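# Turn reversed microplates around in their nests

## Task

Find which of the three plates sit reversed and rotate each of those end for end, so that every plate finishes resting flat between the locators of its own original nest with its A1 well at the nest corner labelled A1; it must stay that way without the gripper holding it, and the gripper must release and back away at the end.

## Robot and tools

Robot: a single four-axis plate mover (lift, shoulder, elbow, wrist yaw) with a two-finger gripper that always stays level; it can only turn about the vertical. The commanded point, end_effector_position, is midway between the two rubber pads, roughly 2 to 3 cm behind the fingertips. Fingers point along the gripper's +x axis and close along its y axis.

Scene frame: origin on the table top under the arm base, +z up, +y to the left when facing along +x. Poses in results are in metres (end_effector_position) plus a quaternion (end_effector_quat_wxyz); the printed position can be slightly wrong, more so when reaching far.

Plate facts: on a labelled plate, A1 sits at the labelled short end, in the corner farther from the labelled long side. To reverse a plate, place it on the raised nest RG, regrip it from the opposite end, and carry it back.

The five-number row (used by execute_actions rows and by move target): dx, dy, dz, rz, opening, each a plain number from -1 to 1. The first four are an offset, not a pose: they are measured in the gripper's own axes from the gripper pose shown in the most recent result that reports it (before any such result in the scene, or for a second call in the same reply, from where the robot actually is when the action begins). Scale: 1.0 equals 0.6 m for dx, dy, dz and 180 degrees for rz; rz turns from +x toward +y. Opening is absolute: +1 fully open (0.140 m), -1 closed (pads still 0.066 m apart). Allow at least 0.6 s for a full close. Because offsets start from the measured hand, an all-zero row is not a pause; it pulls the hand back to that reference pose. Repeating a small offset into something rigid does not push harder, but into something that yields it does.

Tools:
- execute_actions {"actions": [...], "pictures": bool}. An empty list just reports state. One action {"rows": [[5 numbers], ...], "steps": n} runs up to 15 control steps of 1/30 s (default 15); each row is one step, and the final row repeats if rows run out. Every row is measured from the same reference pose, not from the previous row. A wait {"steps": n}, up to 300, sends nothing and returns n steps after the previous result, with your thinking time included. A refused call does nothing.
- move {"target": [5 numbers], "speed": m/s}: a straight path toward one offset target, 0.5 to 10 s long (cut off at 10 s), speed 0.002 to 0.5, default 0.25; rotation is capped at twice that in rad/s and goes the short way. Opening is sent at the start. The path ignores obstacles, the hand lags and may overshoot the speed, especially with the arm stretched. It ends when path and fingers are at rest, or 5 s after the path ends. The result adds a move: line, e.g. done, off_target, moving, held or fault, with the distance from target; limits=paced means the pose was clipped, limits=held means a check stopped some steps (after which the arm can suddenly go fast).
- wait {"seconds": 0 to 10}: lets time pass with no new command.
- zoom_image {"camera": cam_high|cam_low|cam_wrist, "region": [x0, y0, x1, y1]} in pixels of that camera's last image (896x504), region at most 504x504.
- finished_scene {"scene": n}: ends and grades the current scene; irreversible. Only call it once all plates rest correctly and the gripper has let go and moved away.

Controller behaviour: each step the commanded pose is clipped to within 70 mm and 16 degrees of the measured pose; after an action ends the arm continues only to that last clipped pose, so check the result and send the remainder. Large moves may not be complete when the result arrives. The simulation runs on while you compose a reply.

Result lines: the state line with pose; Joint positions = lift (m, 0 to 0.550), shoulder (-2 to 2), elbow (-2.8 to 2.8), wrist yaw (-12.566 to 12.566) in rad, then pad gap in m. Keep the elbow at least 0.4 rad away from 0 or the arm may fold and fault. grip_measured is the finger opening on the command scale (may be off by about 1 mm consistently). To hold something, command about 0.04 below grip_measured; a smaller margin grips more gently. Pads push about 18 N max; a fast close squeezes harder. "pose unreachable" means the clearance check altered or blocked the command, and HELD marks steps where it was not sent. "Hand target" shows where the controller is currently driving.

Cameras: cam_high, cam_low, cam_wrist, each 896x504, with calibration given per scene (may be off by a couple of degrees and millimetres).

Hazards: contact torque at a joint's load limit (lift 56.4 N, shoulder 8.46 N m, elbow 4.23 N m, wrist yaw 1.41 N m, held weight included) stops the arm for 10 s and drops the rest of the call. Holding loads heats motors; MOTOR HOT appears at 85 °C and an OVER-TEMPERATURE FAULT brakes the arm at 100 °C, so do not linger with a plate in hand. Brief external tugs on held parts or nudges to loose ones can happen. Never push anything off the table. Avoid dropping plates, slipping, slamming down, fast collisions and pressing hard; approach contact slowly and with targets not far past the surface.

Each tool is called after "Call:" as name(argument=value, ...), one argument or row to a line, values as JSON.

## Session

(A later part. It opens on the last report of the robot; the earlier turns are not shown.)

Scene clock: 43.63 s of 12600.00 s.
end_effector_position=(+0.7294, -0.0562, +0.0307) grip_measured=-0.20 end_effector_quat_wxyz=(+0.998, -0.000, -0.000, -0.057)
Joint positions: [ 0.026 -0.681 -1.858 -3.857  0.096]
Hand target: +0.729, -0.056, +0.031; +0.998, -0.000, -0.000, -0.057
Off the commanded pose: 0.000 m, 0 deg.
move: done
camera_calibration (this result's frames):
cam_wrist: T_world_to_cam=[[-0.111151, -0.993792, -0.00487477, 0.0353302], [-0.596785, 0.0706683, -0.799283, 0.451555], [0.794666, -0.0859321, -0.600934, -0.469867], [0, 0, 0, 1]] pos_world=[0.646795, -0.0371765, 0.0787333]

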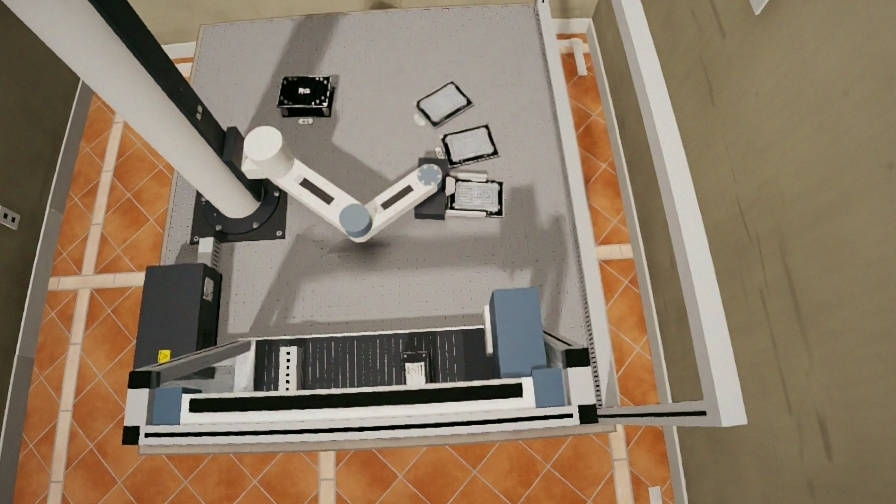

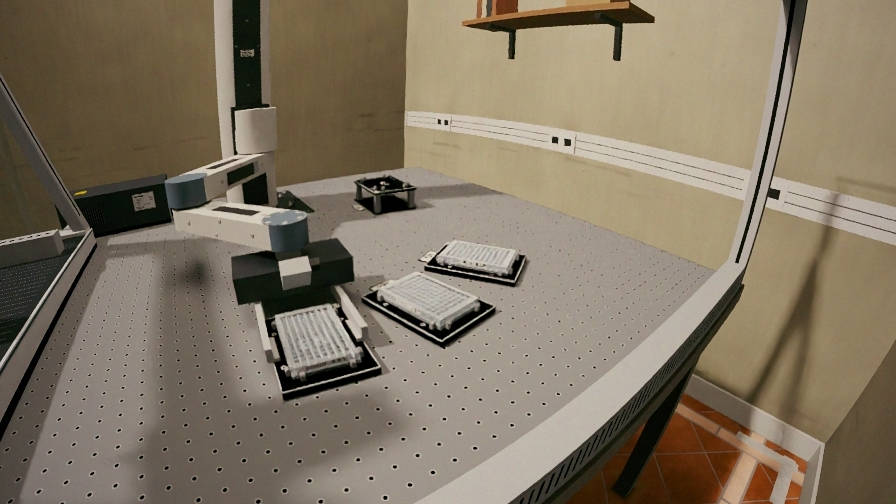

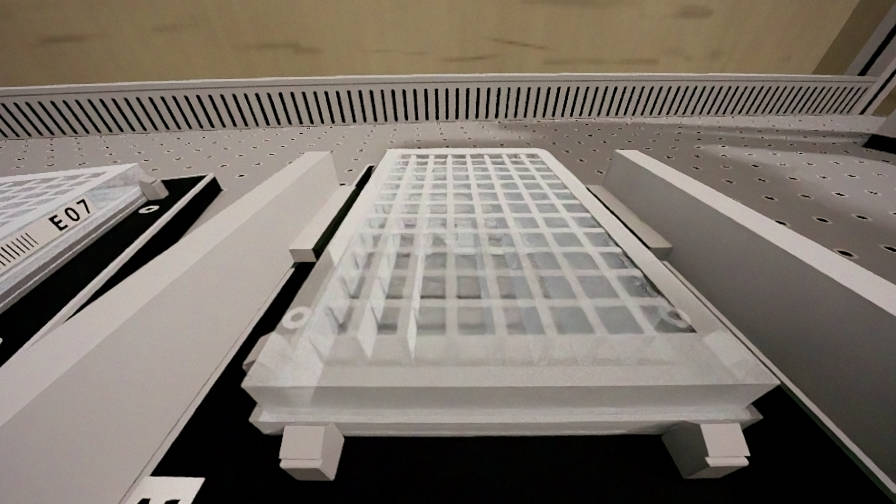

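Call:
execute_actions(
  actions=[
    {"rows":[[0,0,0,0,-0.33],[0,0,0,0,-0.38],[0,0,0,0,-0.42],[0,0,0,0,-0.45],[0,0,0,0,-0.47],[0,0,0,0,-0.49],[0,0,0,0,-0.5],[0,0,0,0,-0.51],[0,0,0,0,-0.52],[0,0,0,0,-0.53],[0,0,0,0,-0.54],[0,0,0,0,-0.55],[0,0,0,0,-0.56]],"steps":15},
  ],
  pictures=false,
)

Call:
move(
  target=[0,0,0.075,0,-0.56],
  speed=0.15,
)

Call:
move(
  target=[-0.9577,0.5517,0.0555,0.995,-0.56],
  speed=0.5,
)

Scene clock: 46.33 s of 12600.00 s.
end_effector_position=(+0.7294, -0.0563, +0.0307) grip_measured=-0.51 end_effector_quat_wxyz=(+0.998, -0.000, -0.000, -0.057)
Joint positions: [ 0.026 -0.681 -1.858 -3.857  0.084]
Hand target: +0.729, -0.056, +0.031; +0.998, -0.000, -0.000, -0.057
Off the commanded pose: 0.000 m, 0 deg.
Steps of this call (steps 1 to 66: nothing new was sent; steps 67 to 81: all 15 steps of this action). Readings (end_effector_position):
67: (+0.7294, -0.0563, +0.0307)
68: (+0.7294, -0.0563, +0.0307)
70: (+0.7294, -0.0563, +0.0307)
74: (+0.7294, -0.0563, +0.0307)
81: the state above

Scene clock: 47.30 s of 12600.00 s.
end_effector_position=(+0.7294, -0.0563, +0.0757) grip_measured=-0.51 end_effector_quat_wxyz=(+0.998, -0.000, -0.000, -0.057)
Joint positions: [ 0.071 -0.681 -1.858 -3.857  0.084]
Hand target: +0.729, -0.056, +0.076; +0.998, -0.000, -0.000, -0.057
Off the commanded pose: 0.000 m, 0 deg.
move: done
camera_calibration (this result's frames):
cam_wrist: T_world_to_cam=[[-0.111235, -0.993782, -0.00487477, 0.0355852], [-0.596779, 0.070719, -0.799283, 0.48757], [0.794658, -0.0859995, -0.600934, -0.442801], [0, 0, 0, 1]] pos_world=[0.646805, -0.0371971, 0.123786]

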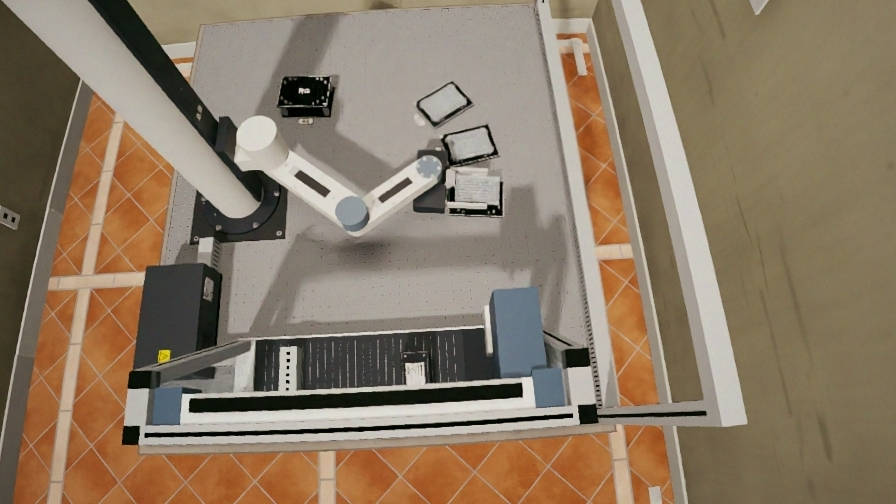

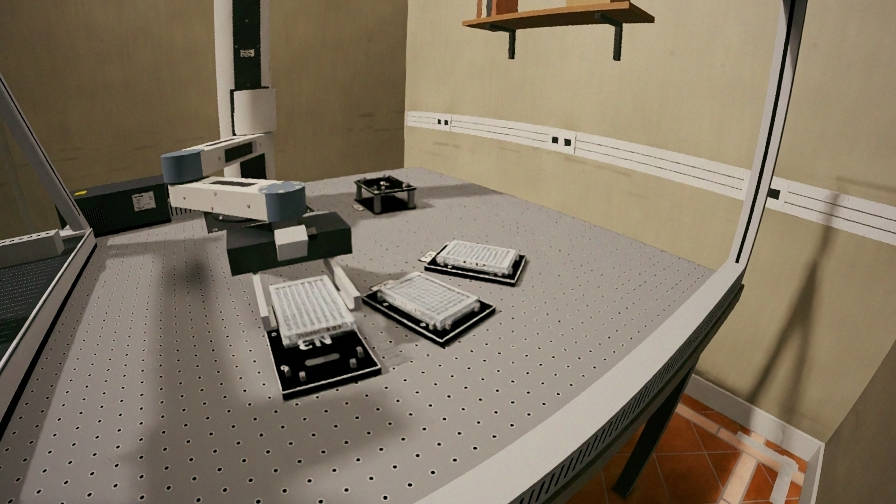

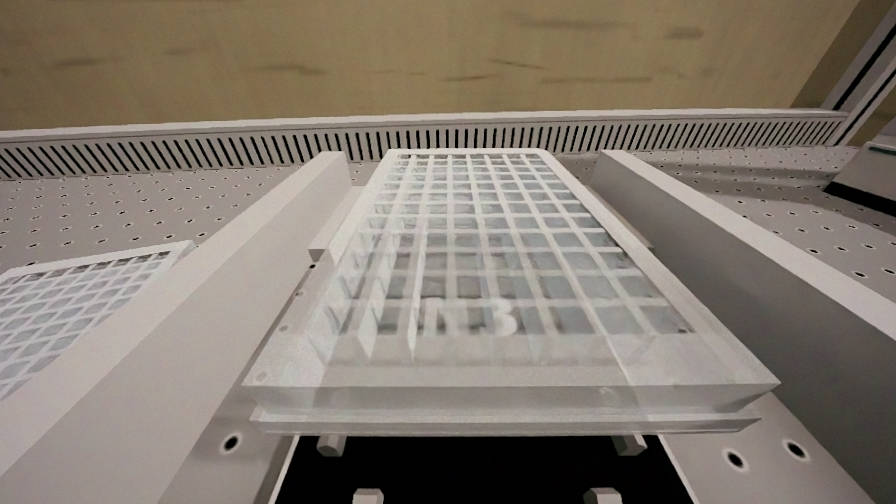

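Scene clock: 50.93 s of 12600.00 s.
end_effector_position=(+0.1954, +0.3375, +0.1090) grip_measured=-0.51 end_effector_quat_wxyz=(+0.064, -0.000, -0.000, +0.998)
Joint positions: [ 0.104  0.373 -1.507 -2.137  0.084]
Hand target: +0.196, +0.337, +0.109; +0.065, -0.000, -0.000, +0.998
Off the commanded pose: 0.001 m, 0 deg.
move: done
camera_calibration (this result's frames):
cam_wrist: T_world_to_cam=[[0.126673, 0.991933, -0.00487477, -0.349004], [0.595607, -0.079989, -0.799283, -0.0145189], [-0.793225, 0.0983443, -0.600934, 0.283438], [0, 0, 0, 1]] pos_world=[0.277687, 0.317153, 0.157022]

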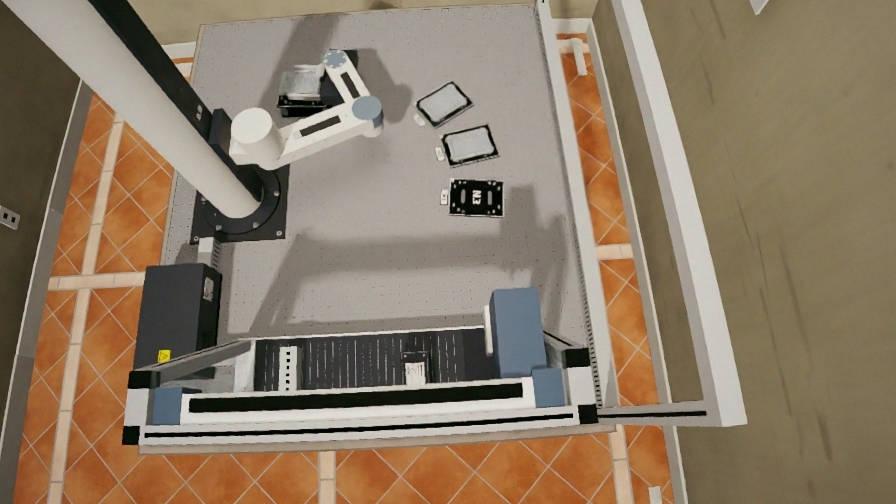

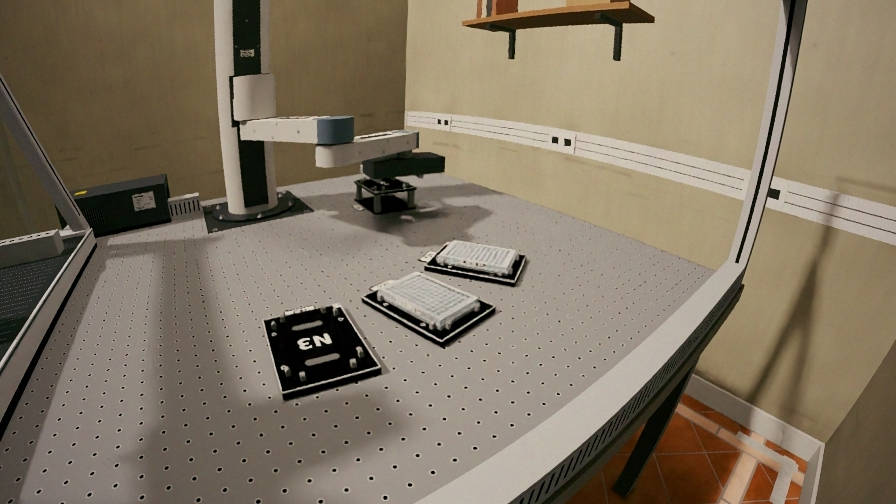

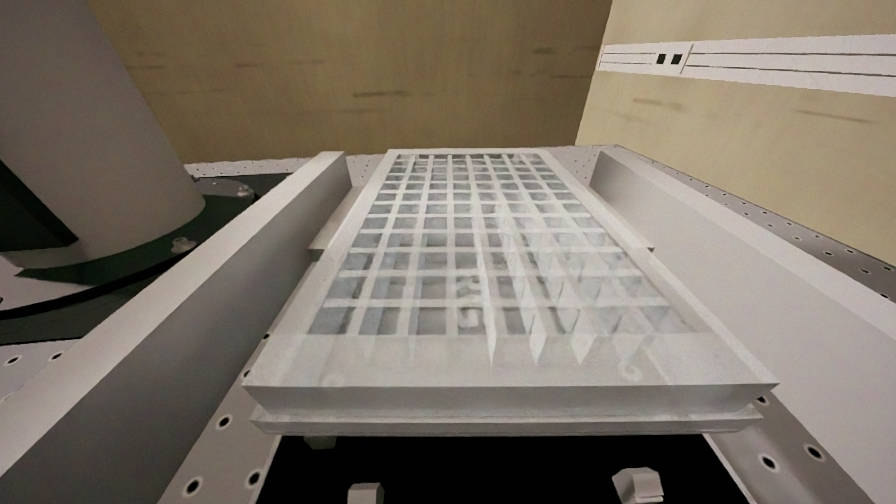

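Call:
move(
  target=[-0.0006,-0.0002,-0.0303,0.011,-0.56],
  speed=0.1,
)

Scene clock: 52.03 s of 12600.00 s.
end_effector_position=(+0.1958, +0.3376, +0.0907) grip_measured=-0.51 end_effector_quat_wxyz=(+0.047, -0.000, -0.000, +0.999)
Joint positions: [ 0.086  0.387 -1.532 -2.091  0.084]
Hand target: +0.196, +0.338, +0.091; +0.047, -0.000, -0.000, +0.999
Off the commanded pose: 0.000 m, 0 deg.
move: done
camera_calibration (this result's frames):
cam_wrist: T_world_to_cam=[[0.0927096, 0.995681, -0.00487477, -0.343837], [0.597992, -0.0595933, -0.799283, -0.0367037], [-0.796122, 0.0711862, -0.600934, 0.282524], [0, 0, 0, 1]] pos_world=[0.278749, 0.320053, 0.138766]

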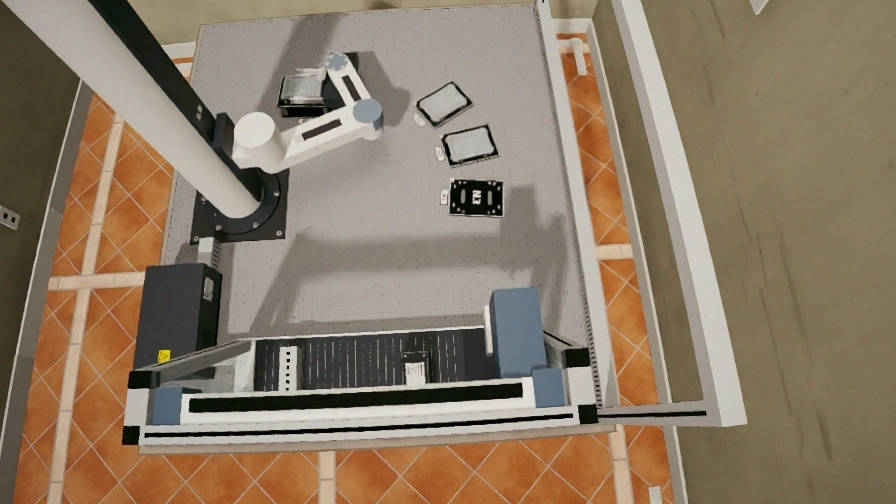

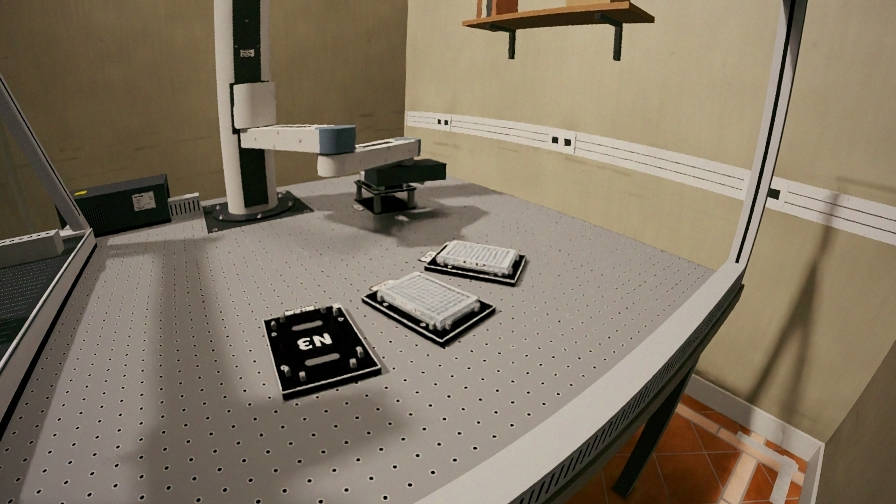

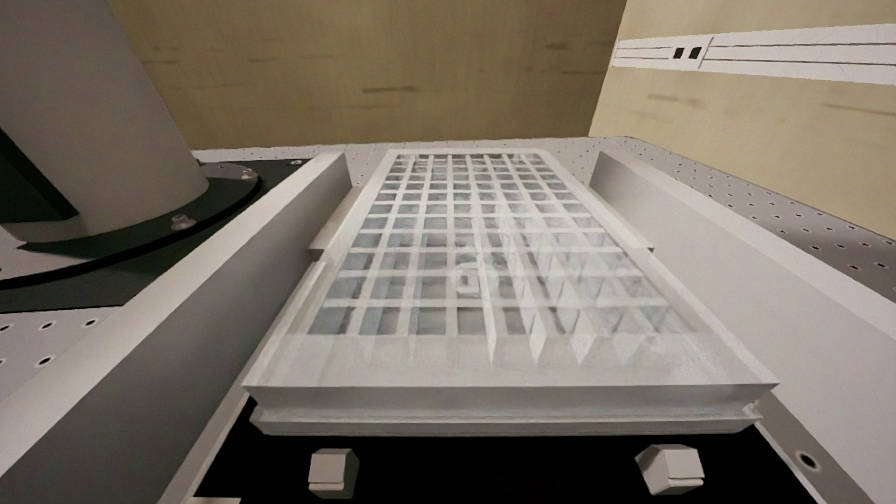

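Call:
move(
  target=[0,0,-0.02,0,-0.56],
  speed=0.025,
)

Call:
execute_actions(
  actions=[
    {"rows":[[0,0,0,0,-0.5],[0,0,0,0,-0.4],[0,0,0,0,-0.2]],"steps":8},
  ],
  pictures=false,
)

Call:
move(
  target=[0,0,0.035,0,-0.2],
  speed=0.15,
)

Call:
move(
  target=[-0.01,0.0009,0,-0.999,-0.2],
  speed=0.5,
)

Scene clock: 54.40 s of 12600.00 s.
end_effector_position=(+0.1958, +0.3376, +0.0787) grip_measured=-0.51 end_effector_quat_wxyz=(+0.047, -0.000, -0.000, +0.999)
Joint positions: [ 0.074  0.387 -1.532 -2.091  0.084]
Hand target: +0.196, +0.338, +0.079; +0.047, -0.000, -0.000, +0.999
Off the commanded pose: 0.000 m, 0 deg.
move: done
camera_calibration (this result's frames):
cam_wrist: T_world_to_cam=[[0.092694, 0.995683, -0.00487477, -0.343892], [0.597993, -0.0595839, -0.799283, -0.0463414], [-0.796123, 0.0711737, -0.600934, 0.275288], [0, 0, 0, 1]] pos_world=[0.278751, 0.320052, 0.126713]

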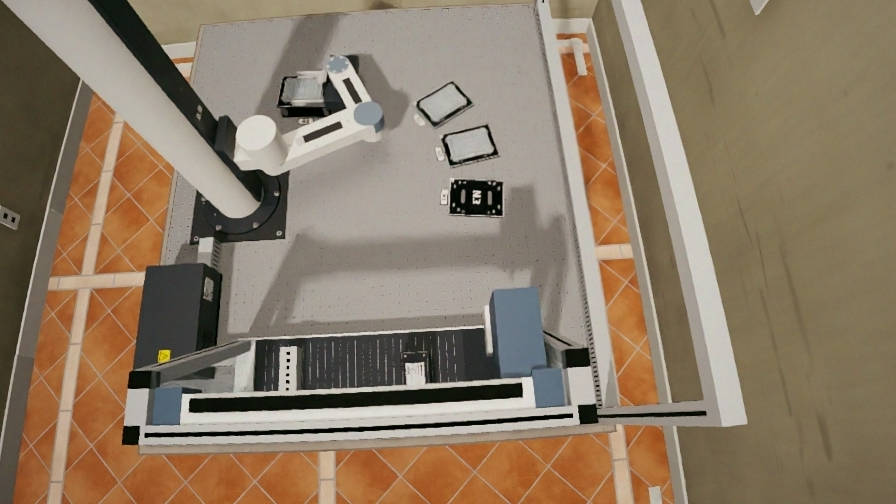

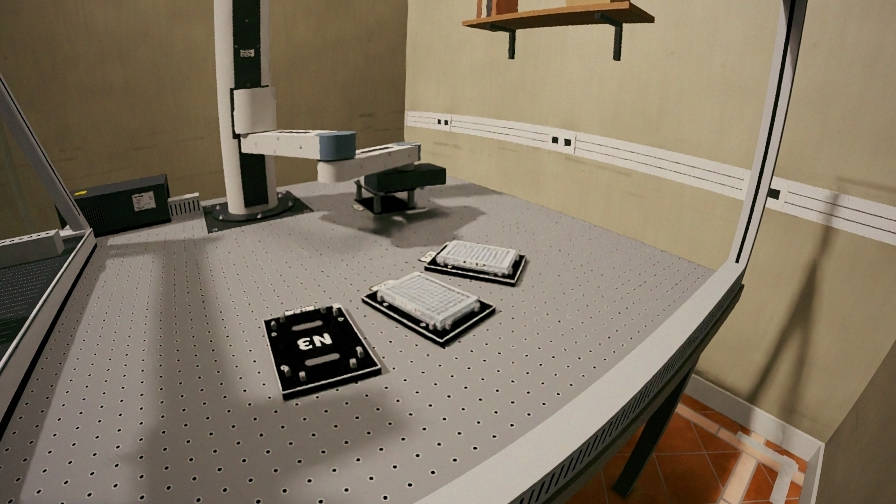

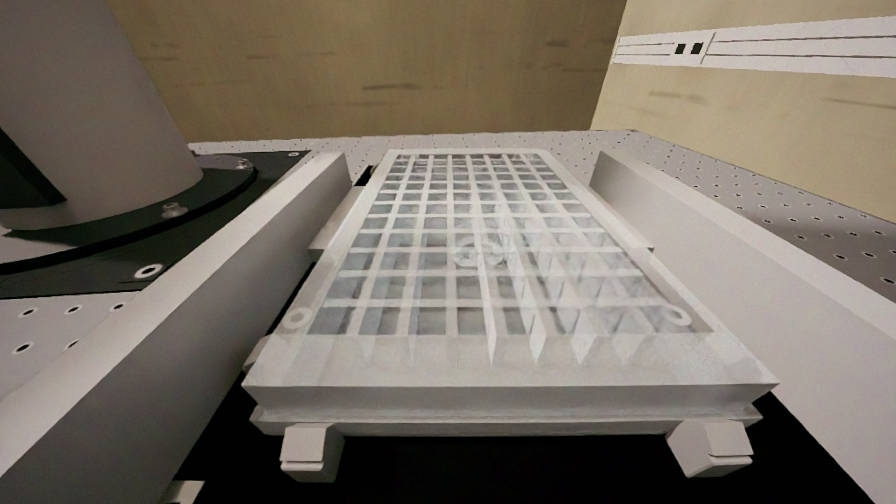

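Scene clock: 54.67 s of 12600.00 s.
end_effector_position=(+0.1958, +0.3376, +0.0787) grip_measured=-0.20 end_effector_quat_wxyz=(+0.047, -0.000, -0.000, +0.999)
Joint positions: [ 0.074  0.387 -1.532 -2.091  0.096]
Hand target: +0.196, +0.338, +0.079; +0.047, -0.000, -0.000, +0.999
Off the commanded pose: 0.000 m, 0 deg.
Steps of this call (steps 1 to 8: all 8 steps of this action). Readings (end_effector_position):
1: (+0.1958, +0.3376, +0.0787)
2: (+0.1958, +0.3376, +0.0787)
4: (+0.1958, +0.3376, +0.0787)
8: the state above

Scene clock: 55.60 s of 12600.00 s.
end_effector_position=(+0.1958, +0.3376, +0.0997) grip_measured=-0.20 end_effector_quat_wxyz=(+0.047, -0.000, -0.000, +0.999)
Joint positions: [ 0.095  0.387 -1.532 -2.091  0.096]
Hand target: +0.196, +0.338, +0.100; +0.047, -0.000, -0.000, +0.999
Off the commanded pose: 0.000 m, 0 deg.
move: done
camera_calibration (this result's frames):
cam_wrist: T_world_to_cam=[[0.0927102, 0.995681, -0.00487477, -0.343796], [0.597992, -0.0595936, -0.799283, -0.029505], [-0.796122, 0.0711867, -0.600934, 0.287943], [0, 0, 0, 1]] pos_world=[0.278755, 0.320055, 0.147776]

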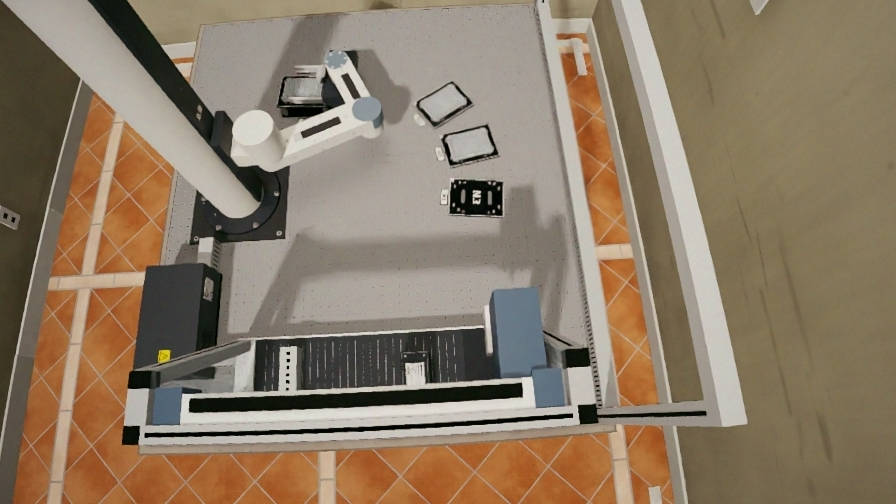

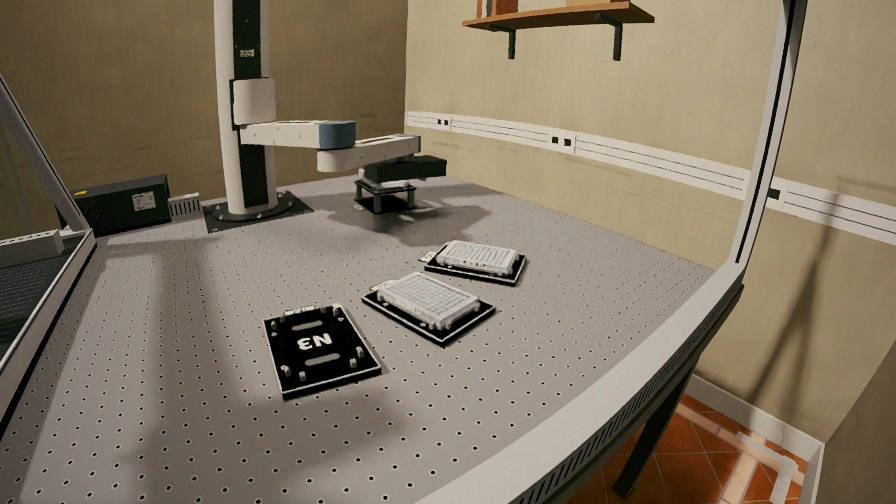

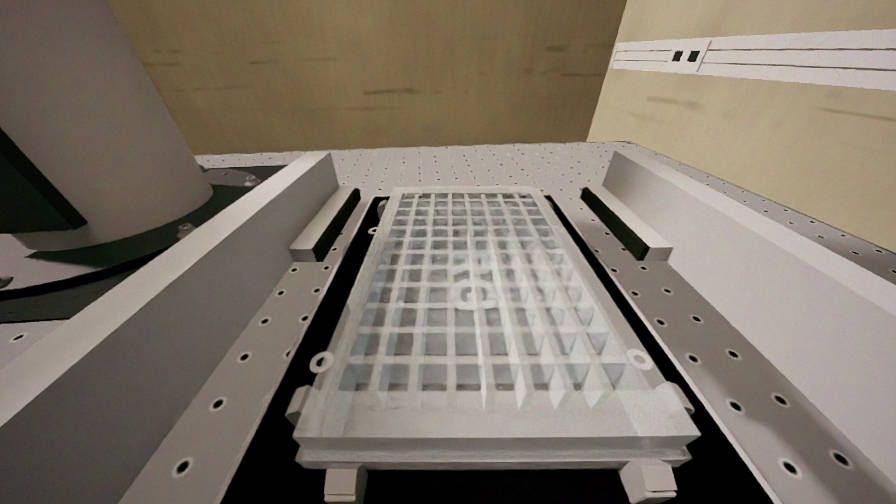

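Scene clock: 59.17 s of 12600.00 s.
end_effector_position=(+0.2018, +0.3362, +0.0997) grip_measured=-0.20 end_effector_quat_wxyz=(+0.999, -0.000, -0.000, -0.046)
Joint positions: [ 0.095  1.17  -1.56  -5.985  0.096]
Hand target: +0.202, +0.336, +0.100; +0.999, -0.000, -0.000, -0.046
Off the commanded pose: 0.000 m, 0 deg.
move: done
camera_calibration (this result's frames):
cam_wrist: T_world_to_cam=[[-0.0898312, -0.995945, -0.00487477, 0.363483], [-0.598162, 0.0578646, -0.799283, 0.168716], [0.796325, -0.0688847, -0.600934, 0.0185616], [0, 0, 0, 1]] pos_world=[0.11879, 0.353525, 0.147778]

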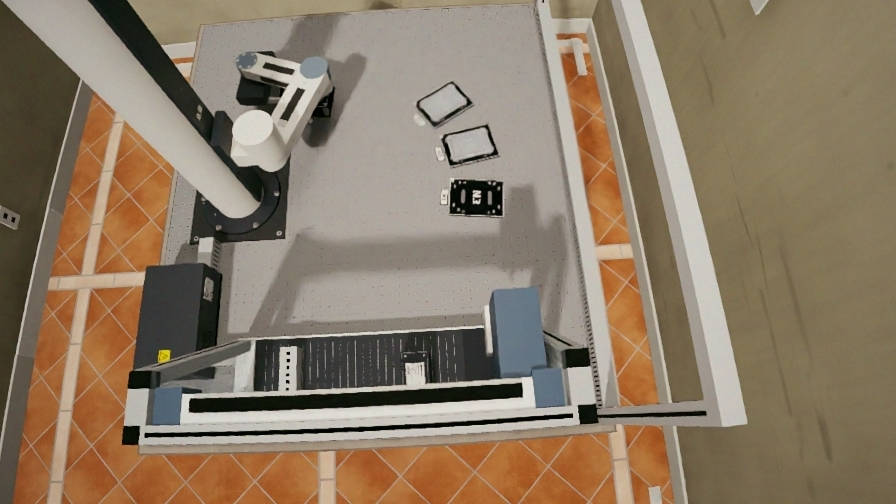

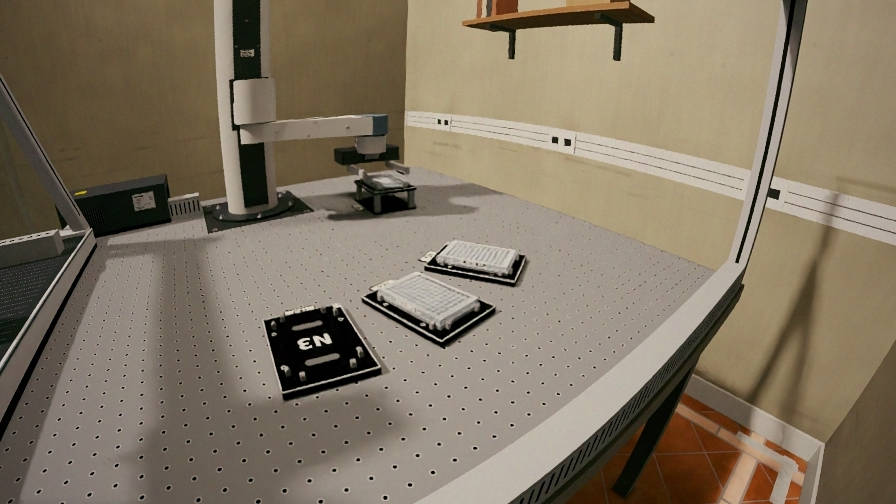

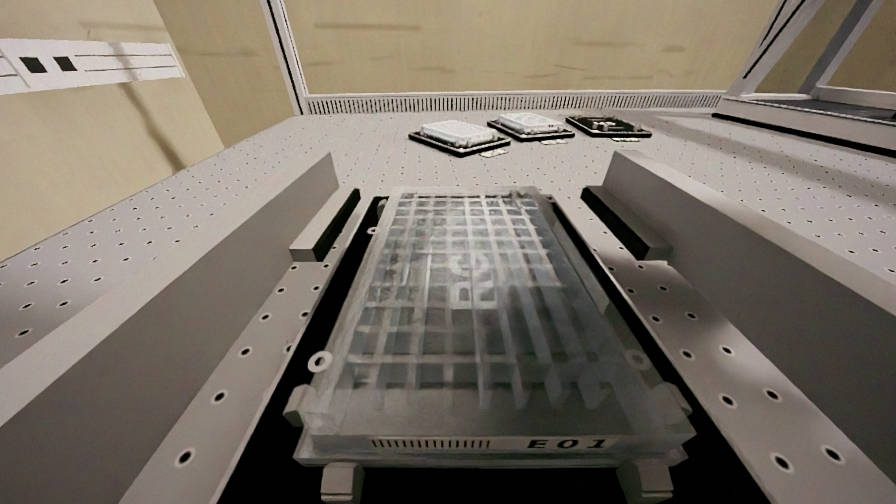

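Call:
move(
  target=[0,0.0006,-0.035,-0.001,-0.2],
  speed=0.08,
)

Call:
execute_actions(
  actions=[
    {"rows":[[0,0,0,0,-0.33],[0,0,0,0,-0.38],[0,0,0,0,-0.42],[0,0,0,0,-0.45],[0,0,0,0,-0.47],[0,0,0,0,-0.49],[0,0,0,0,-0.5],[0,0,0,0,-0.51],[0,0,0,0,-0.52],[0,0,0,0,-0.53],[0,0,0,0,-0.54],[0,0,0,0,-0.55],[0,0,0,0,-0.56]],"steps":15},
  ],
  pictures=false,
)

Call:
move(
  target=[0,0,0.04,0,-0.56],
  speed=0.15,
)

Call:
move(
  target=[0.9372,-0.5686,-0.03,-0.0058,-0.56],
  speed=0.4,
)

Scene clock: 61.57 s of 12600.00 s.
end_effector_position=(+0.2019, +0.3366, +0.0787) grip_measured=-0.20 end_effector_quat_wxyz=(+0.999, -0.000, -0.000, -0.048)
Joint positions: [ 0.074  1.17  -1.564 -5.985  0.096]
Hand target: +0.202, +0.337, +0.079; +0.999, -0.000, -0.000, -0.048
Off the commanded pose: 0.000 m, 0 deg.
move: done
camera_calibration (this result's frames):
cam_wrist: T_world_to_cam=[[-0.0931276, -0.995642, -0.00487477, 0.364288], [-0.597967, 0.0598443, -0.799283, 0.151222], [0.796092, -0.0715204, -0.600934, 0.00677106], [0, 0, 0, 1]] pos_world=[0.118961, 0.354135, 0.126714]

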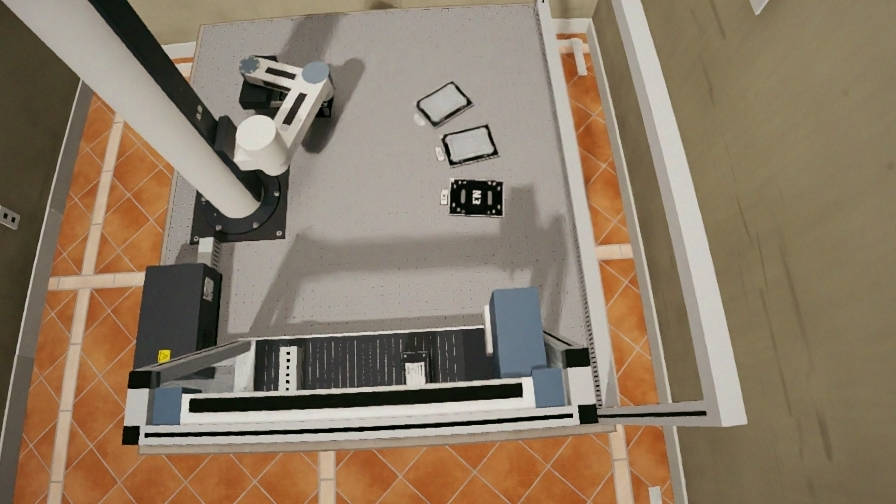

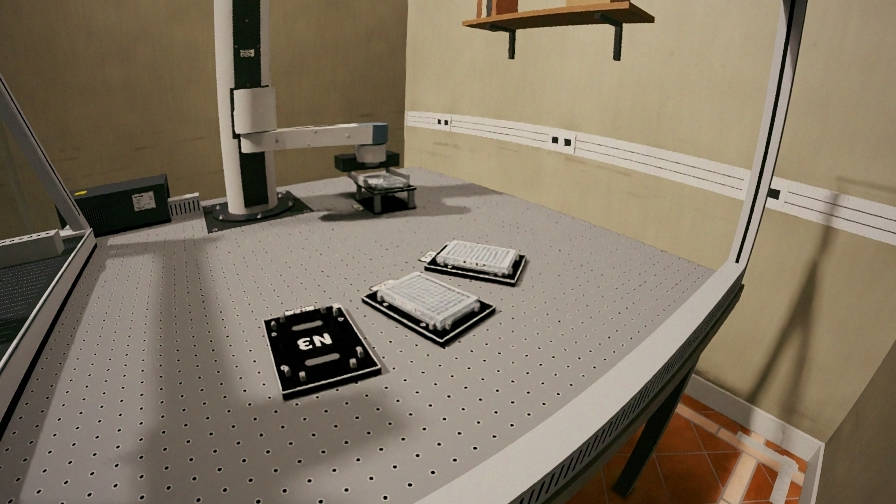

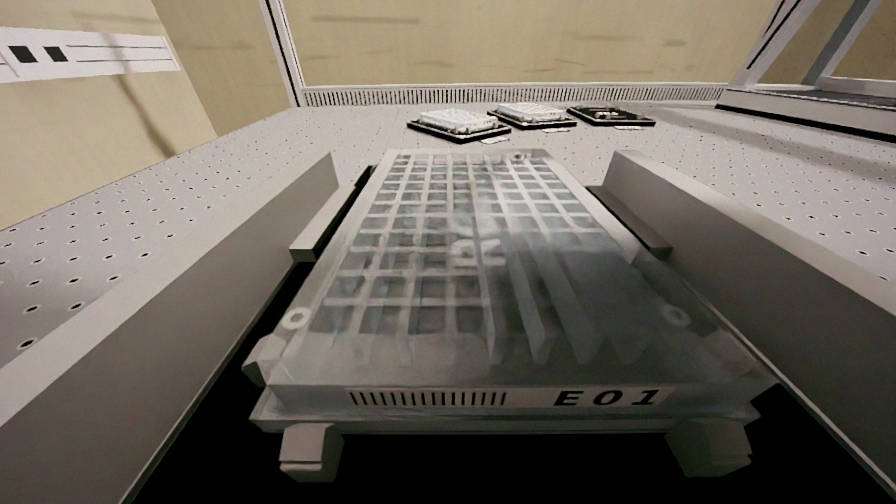

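Scene clock: 62.07 s of 12600.00 s.
end_effector_position=(+0.2019, +0.3366, +0.0787) grip_measured=-0.51 end_effector_quat_wxyz=(+0.999, -0.000, -0.000, -0.048)
Joint positions: [ 0.074  1.17  -1.564 -5.985  0.084]
Hand target: +0.202, +0.337, +0.079; +0.999, -0.000, -0.000, -0.048
Off the commanded pose: 0.000 m, 0 deg.
Steps of this call (steps 1 to 15: all 15 steps of this action). Readings (end_effector_position):
1: (+0.2019, +0.3366, +0.0787)
2: (+0.2019, +0.3366, +0.0787)
4: (+0.2019, +0.3366, +0.0787)
8: (+0.2019, +0.3366, +0.0787)
15: the state above

Scene clock: 63.00 s of 12600.00 s.
end_effector_position=(+0.2019, +0.3366, +0.1027) grip_measured=-0.51 end_effector_quat_wxyz=(+0.999, -0.000, -0.000, -0.048)
Joint positions: [ 0.098  1.17  -1.564 -5.985  0.084]
Hand target: +0.202, +0.337, +0.103; +0.999, -0.000, -0.000, -0.048
Off the commanded pose: 0.000 m, 0 deg.
move: done
camera_calibration (this result's frames):
cam_wrist: T_world_to_cam=[[-0.0929972, -0.995654, -0.00487477, 0.364409], [-0.597975, 0.059766, -0.799283, 0.17048], [0.796102, -0.0714162, -0.600934, 0.0211786], [0, 0, 0, 1]] pos_world=[0.118972, 0.354149, 0.150765]

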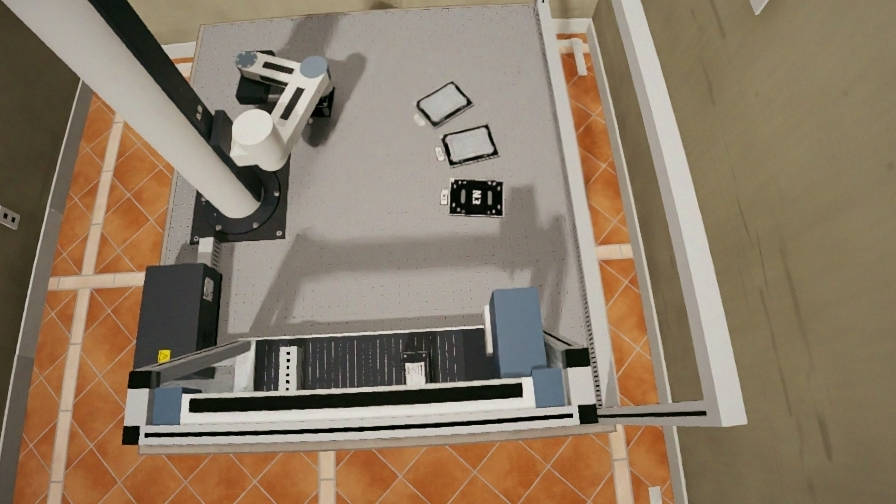

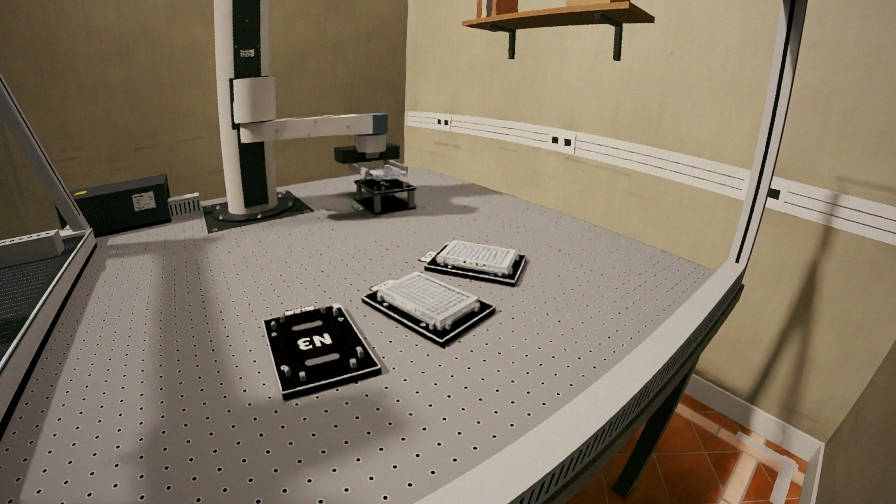

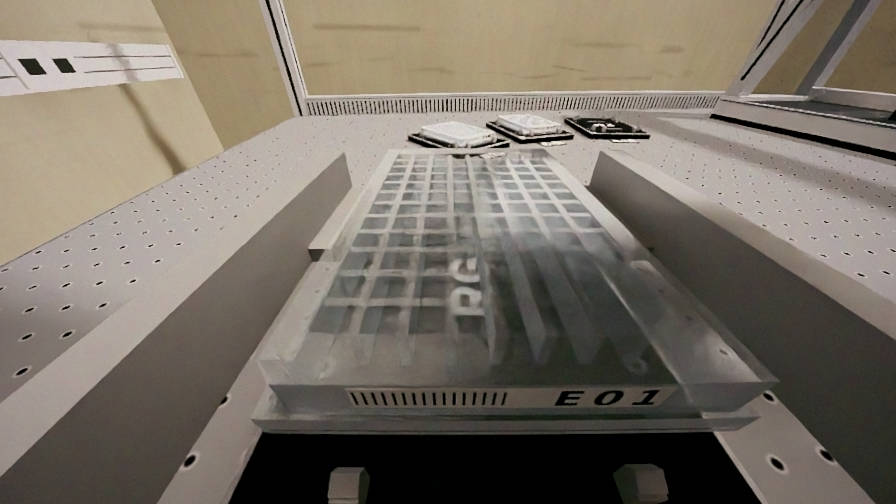

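Scene clock: 65.43 s of 12600.00 s.
end_effector_position=(+0.7298, -0.0560, +0.0848) grip_measured=-0.51 end_effector_quat_wxyz=(+0.998, -0.000, -0.000, -0.057)
Joint positions: [ 0.08  -0.679 -1.86  -3.857  0.084]
Hand target: +0.730, -0.056, +0.085; +0.998, -0.000, -0.000, -0.057
Off the commanded pose: 0.001 m, 0 deg.
move: done; limits=paced
camera_calibration (this result's frames):
cam_wrist: T_world_to_cam=[[-0.111326, -0.993772, -0.00487477, 0.0360483], [-0.596772, 0.0707731, -0.799283, 0.494974], [0.794651, -0.0860715, -0.600934, -0.437645], [0, 0, 0, 1]] pos_world=[0.647174, -0.0368758, 0.132804]

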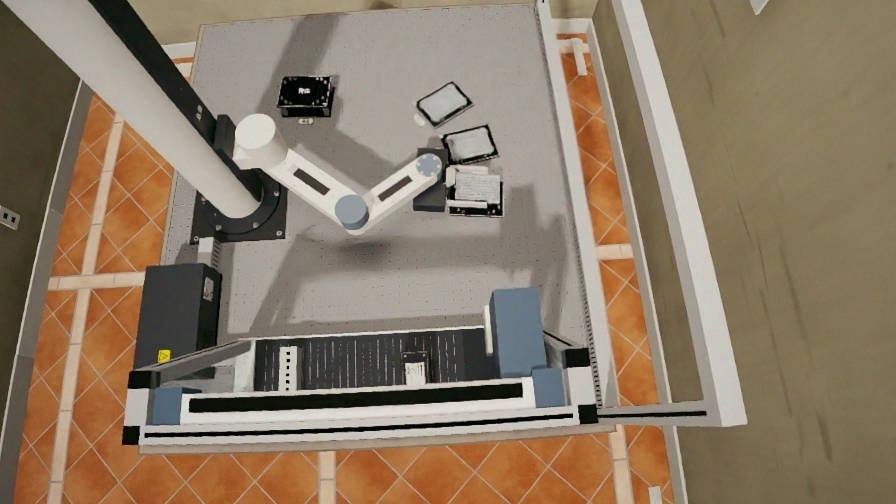

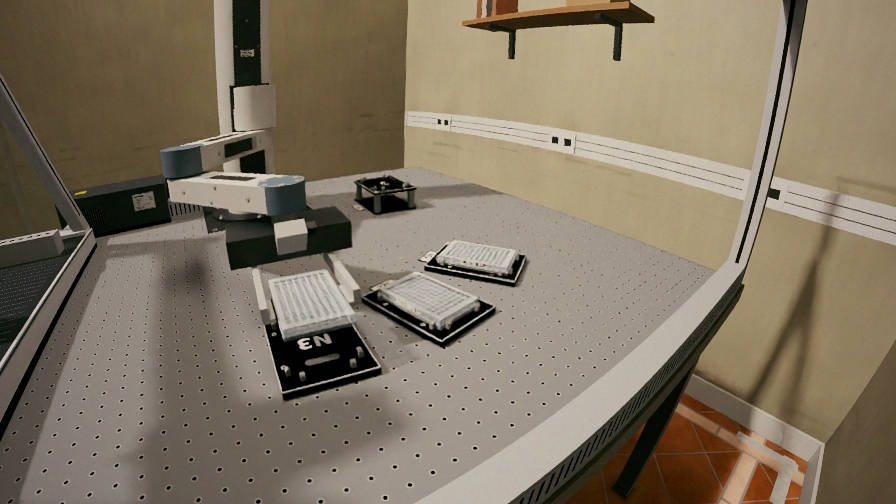

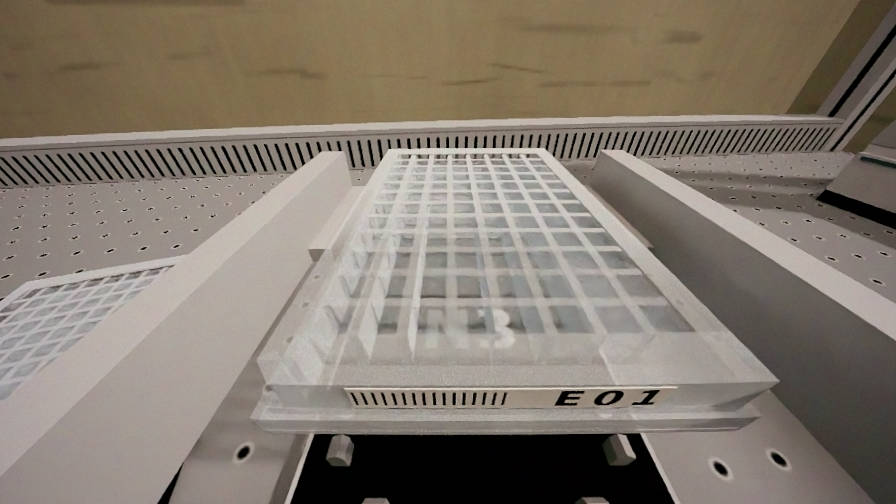

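Call:
move(
  target=[-0.001,0,-0.07,0,-0.56],
  speed=0.15,
)

Scene clock: 66.47 s of 12600.00 s.
end_effector_position=(+0.7292, -0.0558, +0.0427) grip_measured=-0.51 end_effector_quat_wxyz=(+0.998, -0.000, -0.000, -0.057)
Joint positions: [ 0.038 -0.681 -1.857 -3.859  0.084]
Hand target: +0.729, -0.056, +0.043; +0.998, -0.000, -0.000, -0.057
Off the commanded pose: 0.000 m, 0 deg.
move: done
camera_calibration (this result's frames):
cam_wrist: T_world_to_cam=[[-0.110916, -0.993818, -0.00487477, 0.0356849], [-0.596801, 0.0705271, -0.799283, 0.461004], [0.794686, -0.085744, -0.600934, -0.462478], [0, 0, 0, 1]] pos_world=[0.64661, -0.0367037, 0.0907281]

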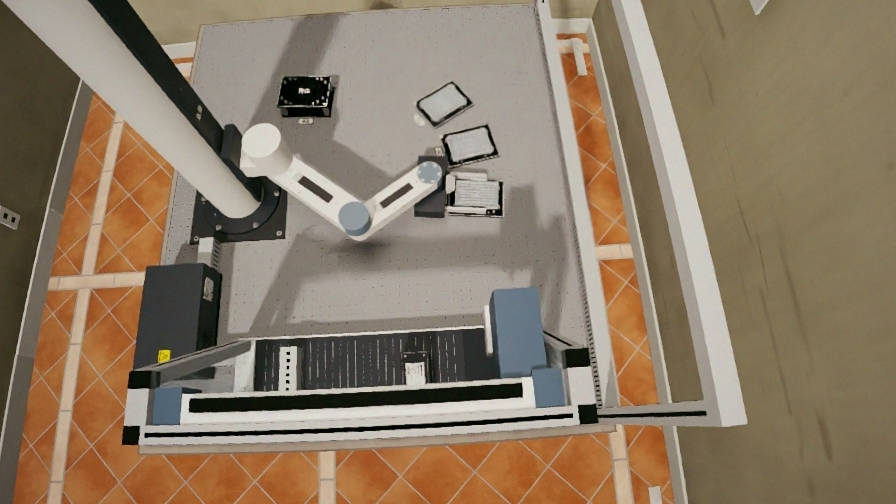

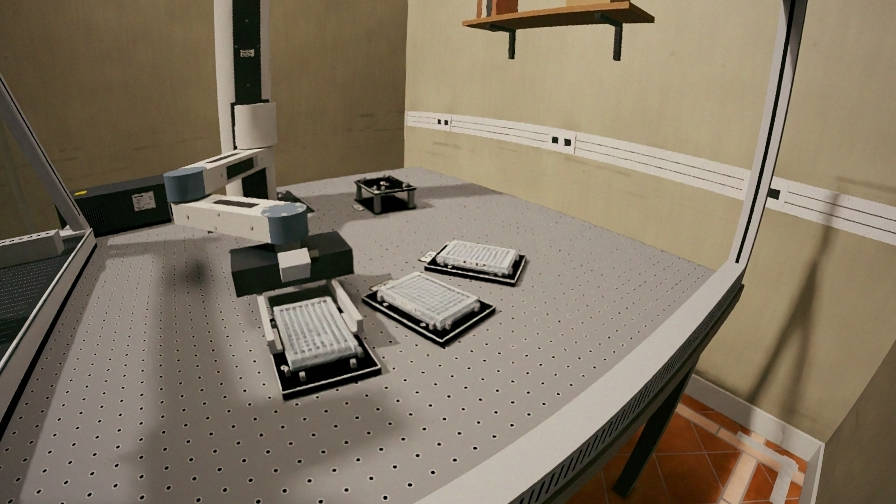

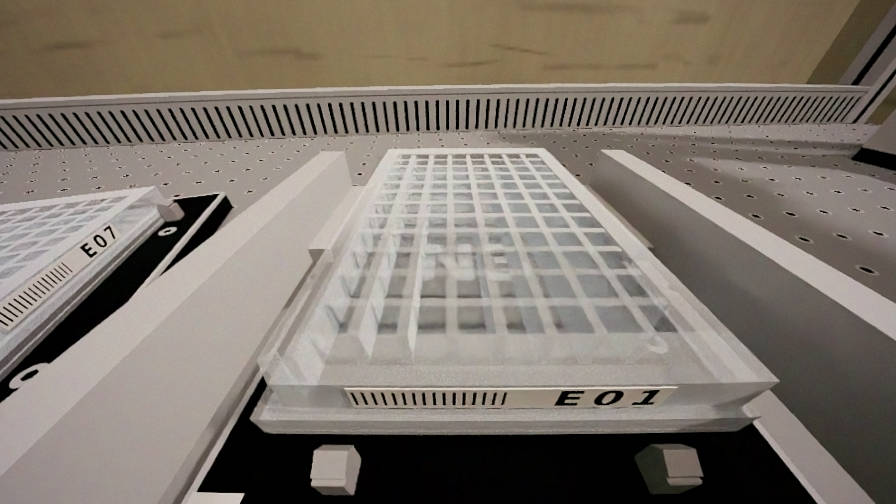

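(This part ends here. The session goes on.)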